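# Place the cover open side down on its matching rectangle

## Task

Choose the colored rectangle whose width fits the cover (yellow for 46 mm, white for 50 mm, blue for 54 mm). Set the cover close to that rectangle's center with its open side facing down. The thin walls flex even under a gentle grip, and any dent counts as failure. The cover must stay in place with the gripper released and clear, and nothing may be pushed or dropped off the table.

## Robot and tools

Robot: one xArm6 arm with a Robotiq 2F-85 parallel gripper. Each command row covers this single arm.

Frame: all poses in results use the scene frame. Its origin is on the table top directly under the arm base. +z points up, and +y is to the left when looking along +x. The base may be slightly tilted, and the reported hand position can be a little off, more so at long reach. end_effector_position (metres) is the point midway between the pads when they are closed. end_effector_quat_wxyz is the gripper orientation. The gripper's +z runs out along the fingers, and its y axis is the line the pads close along. Closed fingertips reach about 19 mm past that point, and open ones about 6 mm. As the fingers close, the pads travel about 13 mm farther from the wrist, so keep that clearance above the table. A flat block about 9 cm long sticks out toward the gripper's +x and turns with it.

execute_actions(actions, pictures): actions is a list holding zero or one item.
- An empty list is a look: it only returns the current state.
- {"rows": [...], "steps": n} is a move, with n from 1 to 15 (default 15). Each control step lasts 1/30 s and uses one row. If there are fewer rows than steps, the last row is repeated.
- {"steps": n} with no rows is a wait of up to 300 steps, counted from the previous result. Your reply time is part of it.
- pictures (bool) turns the camera images on or off. They are on by default.

Each row is one flat list of 9 numbers:
- The first six are absolute joint target angles in radians for joint1 to joint6: waist (-6.283..6.283), shoulder (-2.059..2.094), elbow (-3.927..0.192), forearm roll (-6.283..6.283), wrist pitch (-1.693..3.142) and wrist roll (-6.283..6.283). These are the same values that Joint positions prints.
- A call is rejected, and nothing is sent, if a target lies more than 0.010 rad beyond a range end and also farther out than that joint's last reading. Real ends can sit up to 0.010 rad away from the stated ones. A target past the real end is cut off there, and the result reports "joint sent to its limit".
- The last three numbers, each in [-1, 1], are for the gripper.
- gripper/position is an absolute opening: +1 is 85 mm open, about -0.8 puts the pads together, and -1 closes until something blocks the fingers.
- gripper/force_limit is the maximum pad force. On a 40 mm object after a slow close it gives about 20 N at -1, 128 N at 0 and 235 N at +1.
- gripper/speed sets how fast the gap changes: about 20 mm/s at -1, 85 at 0 and 150 at +1. A fast close adds up to about 12 N of force.

Motion limits: joint targets move at most 3.14 rad/s and take 0.16 s to reach that speed, with all joints coordinated. On each step, a target is held within 0.623 rad of the measured angle. If a target would move the hand more than 70 mm from where it is, all targets are scaled back. Large moves therefore take several calls.

After a call, the arm keeps driving toward the last row while you think or wait. It stops doing so once it has nearly stopped moving, or once a step is HELD.

Gripping:
- Send position -1 and keep sending it.
- object_status tells you the state: 0 moving, 1 blocked while opening, 2 blocked while closing (a grip), 3 reached the target or the pads met.
- Any new position value resets the status to 0 for a moment.
- The fingers stay put until the position changes by at least 0.01. Only then do new force or speed values apply, so to grip more softly, open first.
- If the object slips or gives way, the fingers re-close on their own. The exception is a grip made at force_limit -1, where the status stays 2 even if the object is lost.
- position_measured is in counts and is not linear: 3 is fully open, about 78 is 60 mm, 130 is 40 mm, 180 is 20 mm and 230 is pads together.

Result lines:
- The state gives pose and velocities (m/s, rad/s).
- Joint positions, Joint velocities and Joint torques come in column order. Torques include offsets and noise, and they are nonzero in free air.
- "joint command not followed" means the clearance check changed or blocked targets. Mounting blocks and posts count as part of the arm.
- HELD marks steps whose row was not fully sent.
- A TORQUE FAULT happens when contact torque reaches a load limit: waist 44, shoulder 44, elbow 26.4, forearm roll 26.4, wrist pitch 17.6 and wrist roll 17.6 N m, with a held weight included. The arm then backs off, stops for 10 s and drops the rest of the call.
- MOTOR HOT appears at 65 °C. At 80 °C an OVER-TEMPERATURE FAULT applies the brakes until the motors cool.

zoom_image(camera, region): camera is cam_high, cam_low or cam_wrist, each 896x504. region is [x0, y0, x1, y1] in image pixels from the top-left corner, at most 504x504. It returns a closer view of that camera's latest image.

read_manual(section): returns only the licence texts ("licences"). It does not move the robot.

finished_scene(scene): pass the current scene number to end it permanently. The result says whether the task succeeded.

Cautions:
- Grip the cover gently: use force_limit near -1 and a slow speed so the walls are not dented.
- Avoid drops, slams, hard pushes and knocking anything off the table.
- Put the cover down open side down, open the gripper, and lift clear before ending the scene. The cover must rest without support.

Each tool is called after "Call:" as name(argument=value, ...), one argument or row to a line, values as JSON.

## Session

Call:
execute_actions(
  actions=[
    {"rows":[[-0.1,-0.288,-0.7,-0.45,0.816,4.1,1,-1,0]]},
  ],
  pictures=false,
)

Call:
execute_actions(
  actions=[
    {"steps":40},
  ],
)

Scene clock: 0.50 s of 4600.00 s.
end_effector_position=(+0.5886, -0.1547, +0.2387) position_measured=3 object_status=3 end_effector_quat_wxyz=(+0.314, -0.028, +0.949, +0.011) end_effector_velocity=(-0.285, -0.018, -0.374) end_effector_angular_velocity=(+1.054, +1.831, -1.771)
Joint positions: [-0.151 -0.283 -0.71  -0.575  0.144  0.965]
Joint velocities: [ 0.184 -0.014  0.04   0.43   1.814  1.814]
Joint torques (N m, as the arm reports them, + toward a larger angle): [  1.85 -16.15 -20.79   0.03  -2.91   0.24]
Steps of this call (steps 1 to 15: all 15 steps of this action). Readings (joint positions | what the end effector reports):
1: [-0.398 -0.261 -0.759 -1.163 -0.671 0.151] | position_measured=3 object_status=3
2: [-0.396 -0.261 -0.759 -1.158 -0.665 0.157] | position_measured=3 object_status=3
4: [-0.373 -0.263 -0.754 -1.109 -0.615 0.206] | position_measured=3 object_status=3
8: [-0.249 -0.275 -0.731 -0.830 -0.334 0.488] | position_measured=3 object_status=3
15: the state above

Scene clock: 1.83 s of 4600.00 s.
end_effector_position=(+0.4419, -0.1572, +0.1436) position_measured=3 object_status=3 end_effector_quat_wxyz=(+0.005, +1.000, -0.000, -0.009) end_effector_velocity=(+0.000, +0.001, -0.000) end_effector_angular_velocity=(-0.001, -0.001, -0.079)
Joint positions: [-0.1   -0.288 -0.7   -0.45   0.816  4.093]
Joint velocities: [ 0.001  0.     0.001  0.    -0.001  0.08 ]
Joint torques (N m, as the arm reports them, + toward a larger angle): [  3.11 -15.15 -19.5   -0.94  -1.68   0.21]
Steps of this call (steps 1 to 40: the robot went on to your last target). Readings (joint positions | what the end effector reports):
1: [-0.145 -0.283 -0.709 -0.561 0.205 1.026] | position_measured=3 object_status=3
2: [-0.140 -0.284 -0.708 -0.549 0.265 1.086] | position_measured=3 object_status=3
4: [-0.132 -0.285 -0.706 -0.528 0.382 1.209] | position_measured=3 object_status=3
8: [-0.117 -0.286 -0.703 -0.490 0.592 1.515] | position_measured=3 object_status=3
40: the state above

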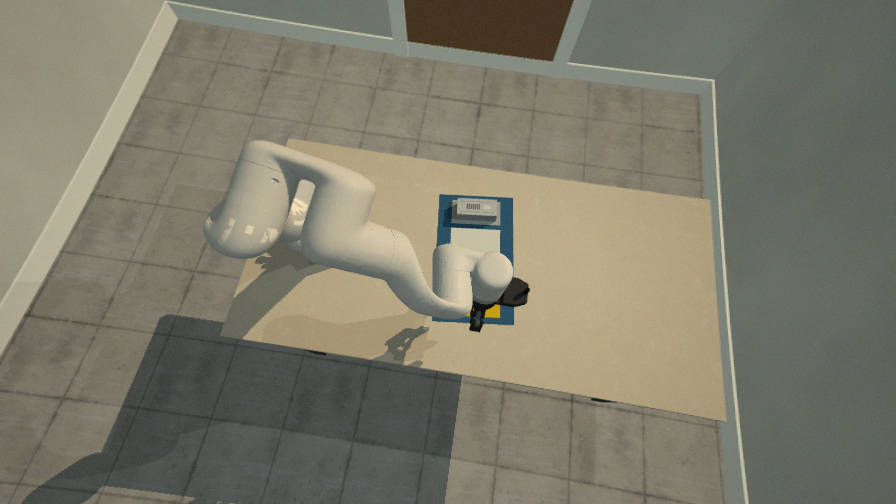

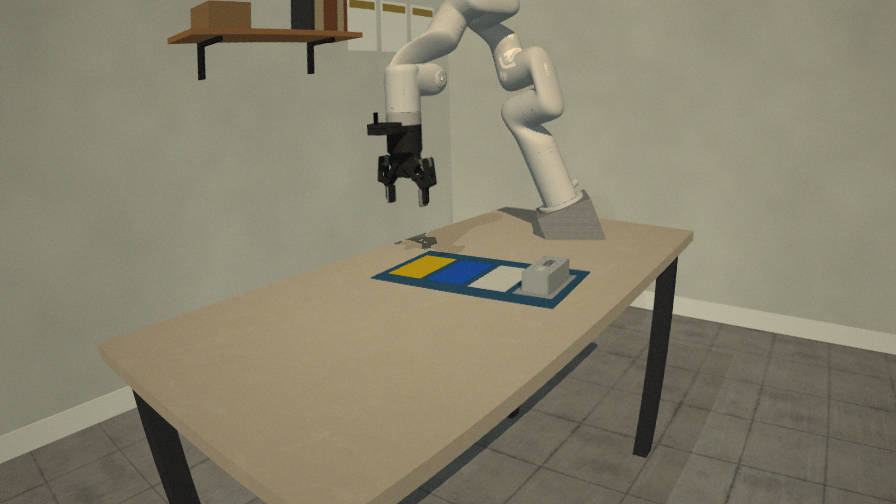

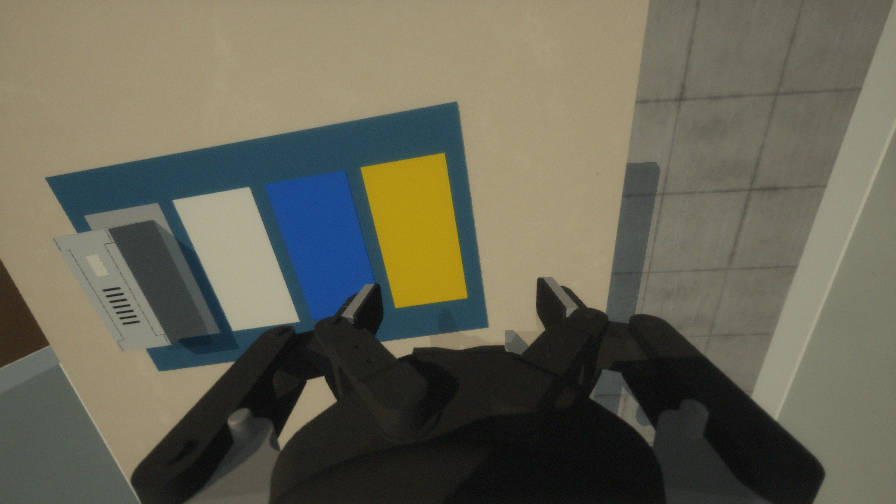

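Call:
execute_actions(
  actions=[
    {"rows":[[0.563,0.239,-0.808,-0.65,0.68,4.83,1,-1,0]]},
  ],
  pictures=false,
)

Call:
execute_actions(
  actions=[
    {"steps":25},
  ],
)

Scene clock: 14.53 s of 4600.00 s.
end_effector_position=(+0.4532, +0.0333, +0.1036) position_measured=3 object_status=3 end_effector_quat_wxyz=(-0.002, +0.999, +0.050, -0.007) end_effector_velocity=(-0.078, +0.453, -0.080) end_effector_angular_velocity=(+0.008, -0.042, +0.235)
Joint positions: [ 0.292  0.025 -0.764 -0.569  0.735  4.524]
Joint velocities: [ 0.91   0.716 -0.147 -0.271 -0.184  1.017]
Joint torques (N m, as the arm reports them, + toward a larger angle): [  5.91 -16.92 -17.19  -1.22  -1.66   0.24]
Steps of this call (steps 1 to 30: the robot went on to your last target; steps 31 to 90: nothing new was sent; then 9.20 s passed at rest; steps 91 to 105: all 15 steps of this action). Readings (joint positions | what the end effector reports):
91: [-0.100 -0.288 -0.700 -0.450 0.816 4.100] | position_measured=3 object_status=3
92: [-0.095 -0.284 -0.701 -0.452 0.815 4.106] | position_measured=3 object_status=3
94: [-0.052 -0.250 -0.712 -0.467 0.805 4.152] | position_measured=3 object_status=3
98: [0.076 -0.145 -0.730 -0.505 0.779 4.284] | position_measured=3 object_status=3
105: the state above

Scene clock: 15.37 s of 4600.00 s.
end_effector_position=(+0.4080, +0.1632, +0.0802) position_measured=3 object_status=3 end_effector_quat_wxyz=(-0.001, +0.996, +0.085, +0.002) end_effector_velocity=(-0.001, +0.002, -0.000) end_effector_angular_velocity=(+0.000, -0.000, +0.003)
Joint positions: [ 0.563  0.239 -0.808 -0.65   0.68   4.83 ]
Joint velocities: [ 0.004  0.002 -0.    -0.001 -0.001  0.001]
Joint torques (N m, as the arm reports them, + toward a larger angle): [  6.93 -17.9  -16.94  -0.87  -1.72   0.47]
Steps of this call (steps 1 to 25: the robot went on to your last target). Readings (joint positions | what the end effector reports):
1: [0.322 0.049 -0.769 -0.578 0.729 4.558] | position_measured=3 object_status=3
2: [0.352 0.073 -0.774 -0.587 0.723 4.592] | position_measured=3 object_status=3
4: [0.412 0.120 -0.784 -0.605 0.711 4.660] | position_measured=3 object_status=3
8: [0.524 0.209 -0.801 -0.638 0.688 4.784] | position_measured=3 object_status=3
25: the state above

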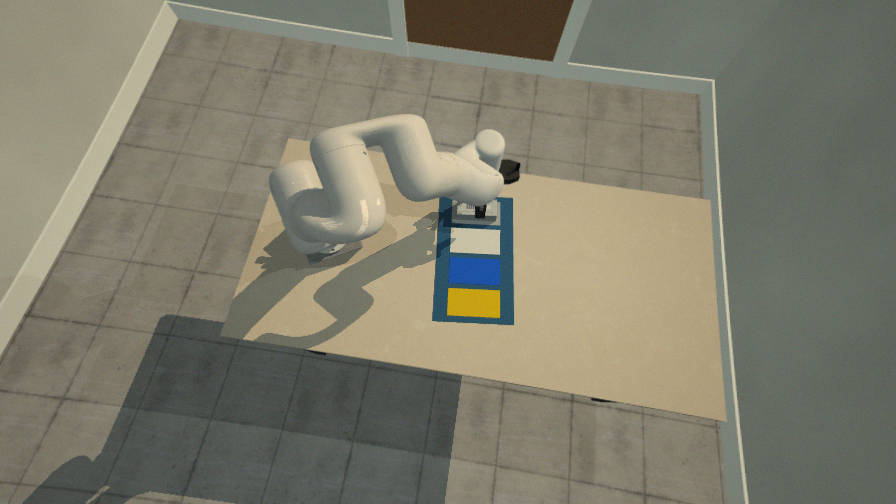

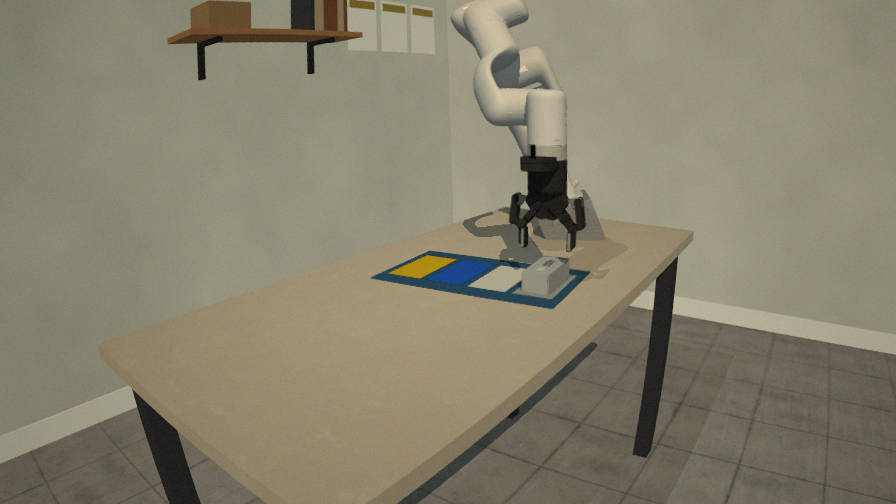

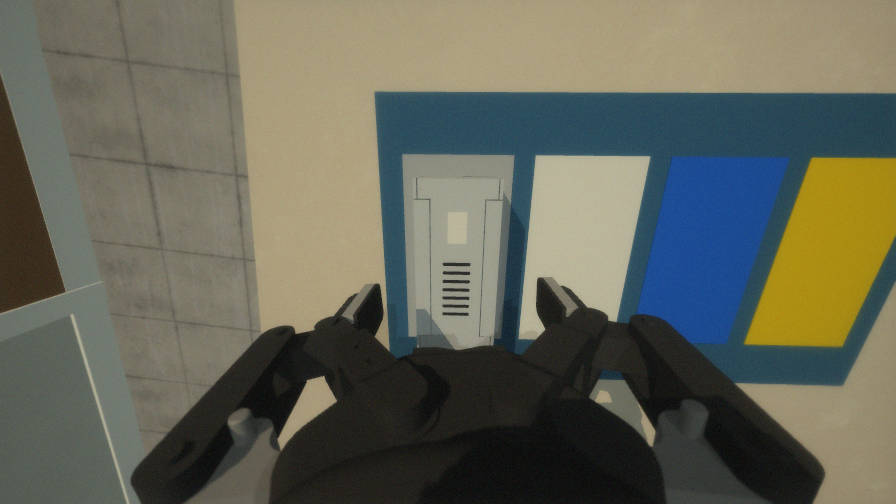

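Call:
execute_actions(
  actions=[
    {"rows":[[0.487,0.372,-0.837,-0.768,0.579,4.95,1,-1,-1]]},
  ],
  pictures=false,
)

Call:
execute_actions(
  actions=[
    {"steps":10},
  ],
)

Scene clock: 27.40 s of 4600.00 s.
end_effector_position=(+0.4143, +0.1600, +0.0307) position_measured=3 object_status=3 end_effector_quat_wxyz=(-0.001, +0.998, +0.058, +0.002) end_effector_velocity=(-0.006, -0.001, -0.007) end_effector_angular_velocity=(-0.006, +0.011, +0.001)
Joint positions: [ 0.488  0.37  -0.838 -0.767  0.579  4.949]
Joint velocities: [-0.004  0.012  0.008 -0.009 -0.006  0.01 ]
Joint torques (N m, as the arm reports them, + toward a larger angle): [  7.58 -18.96 -14.35  -0.82  -1.65   0.51]
Steps of this call (steps 1 to 15: the robot went on to your last target; steps 16 to 90: nothing new was sent; then 8.53 s passed at rest; steps 91 to 105: all 15 steps of this action). Readings (joint positions | what the end effector reports):
91: [0.563 0.239 -0.808 -0.650 0.680 4.830] | position_measured=3 object_status=3
92: [0.560 0.243 -0.810 -0.655 0.675 4.836] | position_measured=3 object_status=3
94: [0.537 0.283 -0.823 -0.695 0.640 4.876] | position_measured=3 object_status=3
98: [0.493 0.363 -0.829 -0.755 0.592 4.936] | position_measured=3 object_status=3
105: the state above

Scene clock: 27.73 s of 4600.00 s.
end_effector_position=(+0.4135, +0.1597, +0.0297) position_measured=3 object_status=3 end_effector_quat_wxyz=(-0.000, +0.998, +0.058, +0.001) end_effector_velocity=(-0.000, -0.000, -0.000) end_effector_angular_velocity=(-0.001, +0.000, +0.002)
Joint positions: [ 0.487  0.372 -0.837 -0.768  0.579  4.95 ]
Joint velocities: [ 0.     0.    -0.    -0.     0.001 -0.001]
Joint torques (N m, as the arm reports them, + toward a larger angle): [  7.67 -18.91 -14.74  -0.8   -1.69   0.54]
Steps of this call (steps 1 to 10: the robot went on to your last target). Readings (joint positions | what the end effector reports):
1: [0.488 0.370 -0.838 -0.767 0.579 4.949] | position_measured=3 object_status=3
2: [0.488 0.371 -0.837 -0.768 0.579 4.950] | position_measured=3 object_status=3
4: [0.487 0.371 -0.837 -0.768 0.579 4.950] | position_measured=3 object_status=3
8: [0.487 0.372 -0.837 -0.768 0.579 4.950] | position_measured=3 object_status=3
10: the state above

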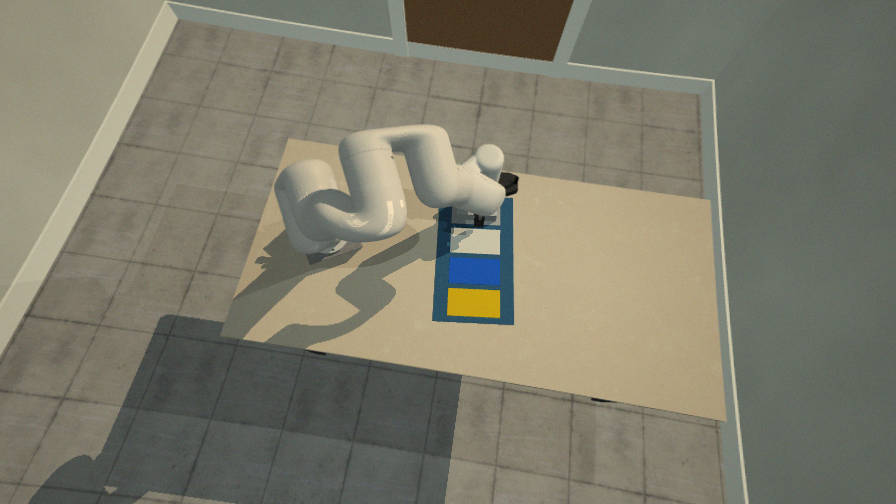

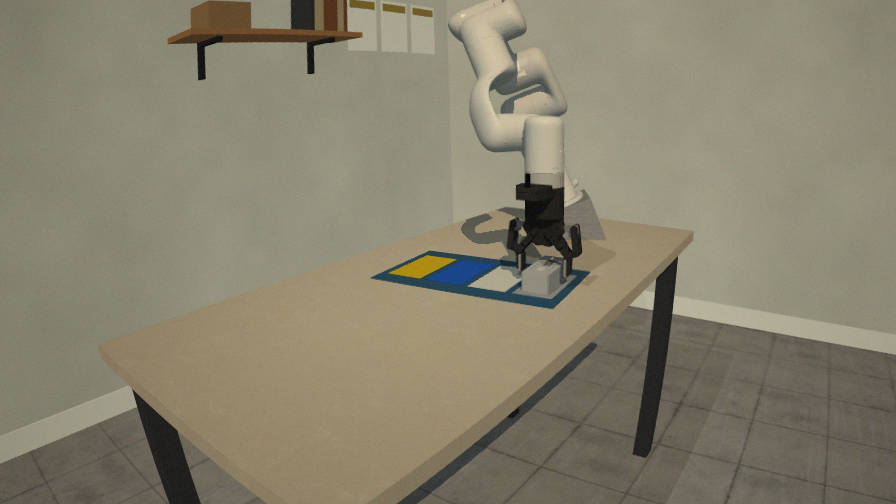

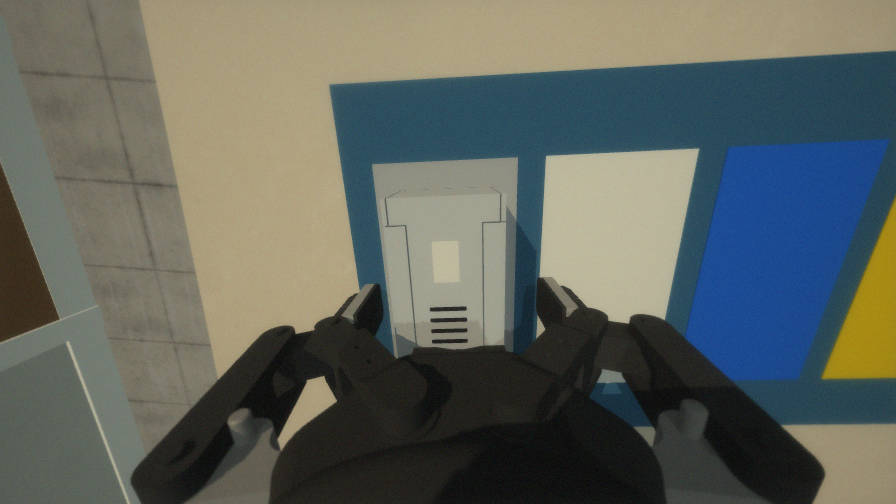

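Call:
execute_actions(
  actions=[
    {"rows":[[0.499,0.376,-0.837,-0.768,0.579,4.95,-1,-1,-1]]},
  ],
  pictures=false,
)

Call:
execute_actions(
  actions=[
    {"steps":55},
  ],
  pictures=false,
)

Scene clock: 45.37 s of 4600.00 s.
end_effector_position=(+0.4105, +0.1643, +0.0299) position_measured=25 object_status=0 end_effector_quat_wxyz=(-0.000, +0.998, +0.064, +0.001) end_effector_velocity=(-0.000, +0.000, +0.000) end_effector_angular_velocity=(+0.001, -0.000, +0.002)
Joint positions: [ 0.499  0.376 -0.837 -0.768  0.579  4.95 ]
Joint velocities: [ 0.001  0.     0.     0.    -0.001 -0.001]
Joint torques (N m, as the arm reports them, + toward a larger angle): [  7.79 -19.2  -14.8   -0.83  -1.71   0.51]
Steps of this call (steps 1 to 15: the robot went on to your last target; steps 16 to 90: nothing new was sent; then 14.13 s passed at rest; steps 91 to 105: all 15 steps of this action). Readings (joint positions | what the end effector reports):
91: [0.487 0.372 -0.837 -0.768 0.579 4.950] | position_measured=3 object_status=0
92: [0.490 0.373 -0.837 -0.768 0.579 4.950] | position_measured=3 object_status=0
94: [0.496 0.375 -0.837 -0.768 0.579 4.950] | position_measured=6 object_status=0
98: [0.499 0.376 -0.837 -0.768 0.579 4.950] | position_measured=12 object_status=0
105: the state above

Scene clock: 47.20 s of 4600.00 s.
end_effector_position=(+0.4107, +0.1645, +0.0302) position_measured=99 object_status=2 end_effector_quat_wxyz=(-0.001, +0.998, +0.064, +0.002) end_effector_velocity=(+0.000, -0.001, -0.000) end_effector_angular_velocity=(-0.001, +0.001, -0.002)
Joint positions: [ 0.499  0.376 -0.837 -0.768  0.579  4.95 ]
Joint velocities: [-0.002 -0.     0.    -0.     0.001  0.001]
Joint torques (N m, as the arm reports them, + toward a larger angle): [  6.7  -17.71 -13.73  -1.01  -1.32   0.58]
Steps of this call (steps 1 to 15: the robot went on to your last target; steps 16 to 55: nothing new was sent). Readings (joint positions | what the end effector reports):
1: [0.499 0.376 -0.837 -0.768 0.579 4.950] | position_measured=26 object_status=0
2: [0.499 0.376 -0.837 -0.768 0.579 4.950] | position_measured=28 object_status=0
4: [0.499 0.376 -0.837 -0.768 0.579 4.950] | position_measured=32 object_status=0
8: [0.499 0.376 -0.837 -0.768 0.579 4.950] | position_measured=39 object_status=0
55: the state above
The arm was judged still, so your last target was given up. Only a new action makes it travel on or press farther. Fingers that are still opening or closing keep moving.

Call:
execute_actions(
  actions=[
    {"rows":[[0.53,0.31,-0.823,-0.71,0.63,4.89,-1,-1,-1]],"steps":10},
  ],
  pictures=false,
)

Call:
execute_actions(
  actions=[
    {"rows":[[0.064,0.081,-0.654,-0.764,0.509,4.51,-1,-1,-1]]},
  ],
  pictures=false,
)

Call:
execute_actions(
  actions=[
    {"steps":20},
  ],
)

Scene clock: 57.60 s of 4600.00 s.
end_effector_position=(+0.4103, +0.1632, +0.0534) position_measured=100 object_status=2 end_effector_quat_wxyz=(+0.001, +0.997, +0.074, +0.002) end_effector_velocity=(-0.021, -0.007, -0.007) end_effector_angular_velocity=(-0.028, +0.043, +0.026)
Joint positions: [ 0.529  0.312 -0.823 -0.712  0.629  4.892]
Joint velocities: [ 0.009 -0.005  0.032  0.023  0.026 -0.026]
Joint torques (N m, as the arm reports them, + toward a larger angle): [  7.4  -18.85 -16.18  -1.    -1.92   0.48]
Steps of this call (steps 1 to 90: nothing new was sent; then 7.07 s passed at rest; steps 91 to 100: all 10 steps of this action). Readings (joint positions | what the end effector reports):
91: [0.499 0.376 -0.837 -0.768 0.579 4.950] | position_measured=99 object_status=2
92: [0.501 0.372 -0.835 -0.763 0.584 4.944] | position_measured=99 object_status=2
94: [0.515 0.344 -0.823 -0.736 0.609 4.917] | position_measured=100 object_status=2
98: [0.528 0.313 -0.825 -0.714 0.626 4.895] | position_measured=100 object_status=2
100: the state above

Scene clock: 58.10 s of 4600.00 s.
end_effector_position=(+0.4377, -0.0142, +0.0361) position_measured=100 object_status=2 end_effector_quat_wxyz=(-0.000, +0.998, +0.059, +0.000) end_effector_velocity=(-0.009, -0.185, -0.011) end_effector_angular_velocity=(-0.023, -0.019, -0.027)
Joint positions: [ 0.095  0.096 -0.666 -0.76   0.519  4.539]
Joint velocities: [-0.452 -0.23   0.164 -0.051 -0.119 -0.369]
Joint torques (N m, as the arm reports them, + toward a larger angle): [ 16.85 -13.12 -14.47  -0.85  -2.8    0.79]
Steps of this call (steps 1 to 15: all 15 steps of this action). Readings (joint positions | what the end effector reports):
1: [0.529 0.312 -0.822 -0.711 0.629 4.891] | position_measured=100 object_status=2
2: [0.525 0.310 -0.820 -0.712 0.627 4.886] | position_measured=100 object_status=2
4: [0.482 0.288 -0.803 -0.717 0.614 4.847] | position_measured=100 object_status=2
8: [0.329 0.213 -0.751 -0.734 0.578 4.727] | position_measured=100 object_status=2
15: the state above

Scene clock: 58.77 s of 4600.00 s.
end_effector_position=(+0.4366, -0.0261, +0.0351) position_measured=100 object_status=2 end_effector_quat_wxyz=(-0.000, +0.998, +0.061, +0.001) end_effector_velocity=(+0.000, -0.001, +0.000) end_effector_angular_velocity=(-0.001, -0.001, -0.002)
Joint positions: [ 0.064  0.081 -0.654 -0.764  0.509  4.51 ]
Joint velocities: [-0.002 -0.002 -0.    -0.     0.    -0.   ]
Joint torques (N m, as the arm reports them, + toward a larger angle): [  5.57 -17.3  -14.5   -0.78  -1.83   0.54]
Steps of this call (steps 1 to 20: the robot went on to your last target). Readings (joint positions | what the end effector reports):
1: [0.083 0.090 -0.662 -0.761 0.516 4.529] | position_measured=100 object_status=2
2: [0.077 0.087 -0.659 -0.762 0.514 4.523] | position_measured=100 object_status=2
4: [0.071 0.084 -0.656 -0.763 0.511 4.516] | position_measured=100 object_status=2
8: [0.067 0.082 -0.654 -0.764 0.509 4.511] | position_measured=100 object_status=2
20: the state above

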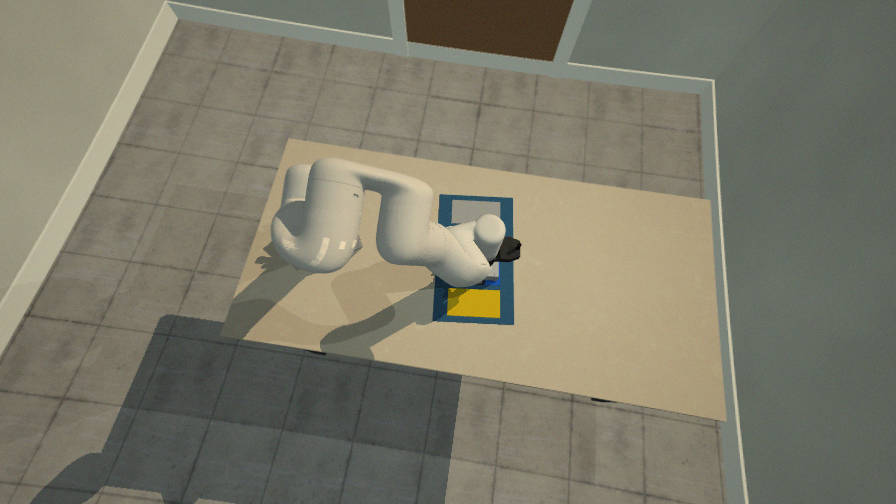

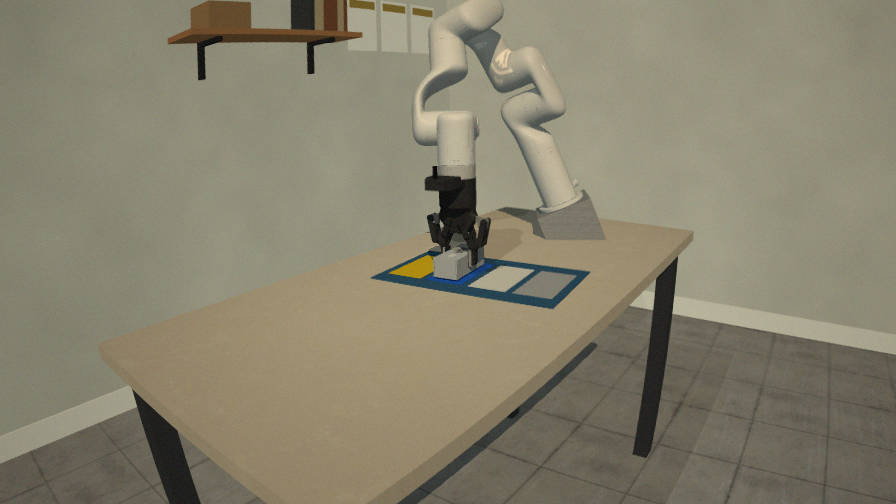

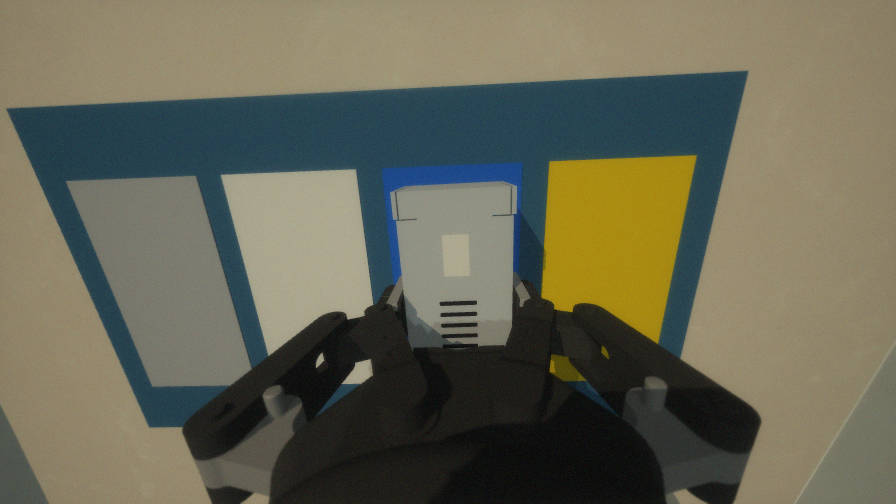

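Call:
execute_actions(
  actions=[
    {"rows":[[0.062,0.09,-0.654,-0.764,0.509,4.51,-1,-1,-1],[0.062,0.09,-0.654,-0.764,0.509,4.51,-1,-1,-1],[0.062,0.09,-0.654,-0.764,0.509,4.51,-1,-1,-1],[0.062,0.09,-0.654,-0.764,0.509,4.51,-1,-1,-1],[0.062,0.09,-0.654,-0.764,0.509,4.51,-1,-1,-1],[0.062,0.09,-0.654,-0.764,0.509,4.51,-1,-1,-1],[0.062,0.09,-0.654,-0.764,0.509,4.51,1,-1,0]]},
  ],
  pictures=false,
)

Call:
execute_actions(
  actions=[
    {"rows":[[0.13,-0.04,-0.654,-0.64,0.63,4.41,1,-1,0]]},
  ],
)

Call:
finished_scene(
  scene=2,
)

Scene clock: 67.93 s of 4600.00 s.
end_effector_position=(+0.4341, -0.0259, +0.0317) position_measured=52 object_status=0 end_effector_quat_wxyz=(-0.000, +0.998, +0.062, -0.003) end_effector_velocity=(-0.003, -0.000, -0.002) end_effector_angular_velocity=(-0.001, +0.007, +0.001)
Joint positions: [ 0.062  0.09  -0.654 -0.764  0.509  4.51 ]
Joint velocities: [-0.002  0.002  0.004 -0.     0.    -0.001]
Joint torques (N m, as the arm reports them, + toward a larger angle): [  5.34 -17.01 -14.01  -0.77  -1.71   0.49]
Steps of this call (steps 1 to 15: the robot went on to your last target; steps 16 to 90: nothing new was sent; then 5.67 s passed at rest; steps 91 to 105: all 15 steps of this action). Readings (joint positions | what the end effector reports):
91: [0.064 0.081 -0.654 -0.764 0.509 4.510] | position_measured=100 object_status=2
92: [0.064 0.083 -0.655 -0.764 0.509 4.510] | position_measured=100 object_status=2
94: [0.063 0.088 -0.654 -0.764 0.509 4.510] | position_measured=100 object_status=2
98: [0.062 0.090 -0.654 -0.764 0.509 4.510] | position_measured=99 object_status=0
105: the state above

Scene clock: 68.43 s of 4600.00 s.
end_effector_position=(+0.4397, -0.0259, +0.0785) position_measured=3 object_status=0 end_effector_quat_wxyz=(+0.002, +0.998, +0.069, -0.001) end_effector_velocity=(+0.007, -0.001, +0.008) end_effector_angular_velocity=(+0.003, -0.015, -0.004)
Joint positions: [ 0.129 -0.038 -0.653 -0.641  0.629  4.411]
Joint velocities: [ 0.004 -0.011 -0.012  0.009  0.006 -0.007]
Joint torques (N m, as the arm reports them, + toward a larger angle): [  4.78 -15.78 -16.3   -0.89  -1.79   0.33]
Steps of this call (steps 1 to 15: all 15 steps of this action). Readings (joint positions | what the end effector reports):
1: [0.062 0.090 -0.654 -0.764 0.509 4.510] | position_measured=45 object_status=0
2: [0.065 0.086 -0.653 -0.758 0.515 4.505] | position_measured=37 object_status=0
4: [0.087 0.046 -0.649 -0.716 0.557 4.471] | position_measured=22 object_status=0
8: [0.124 -0.032 -0.660 -0.653 0.615 4.421] | position_measured=5 object_status=0
15: the state above

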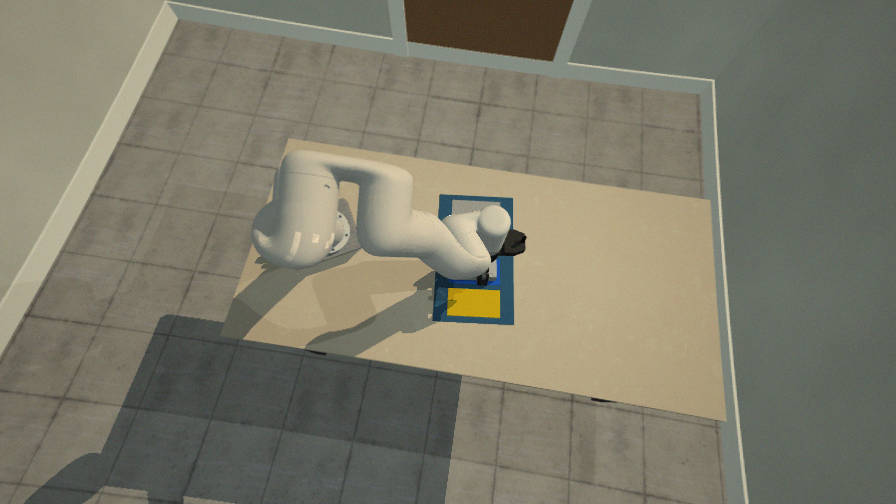

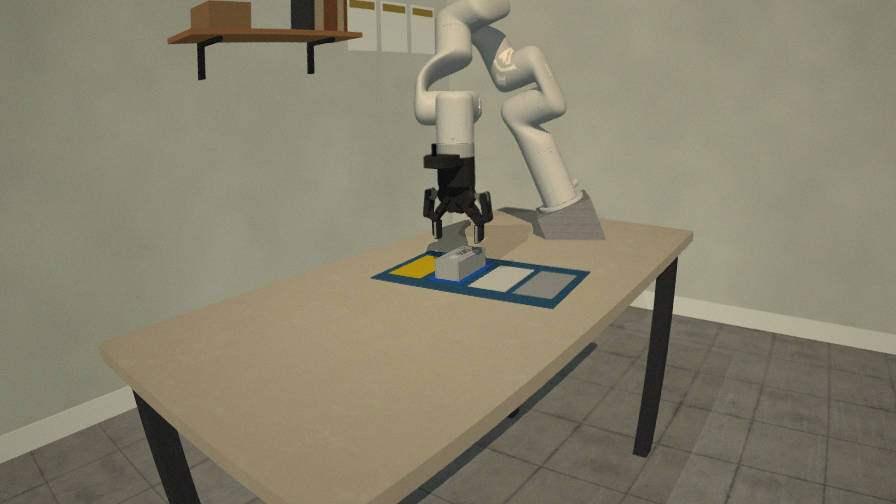

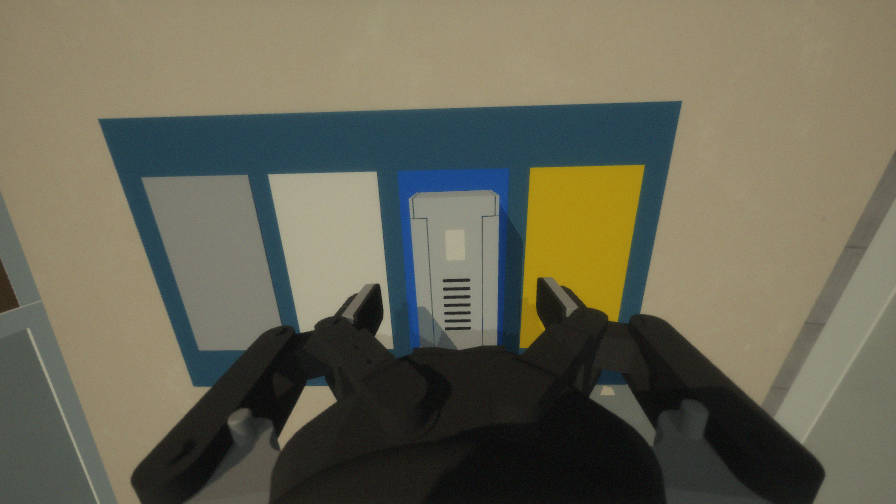

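The scene is finished: the task was done.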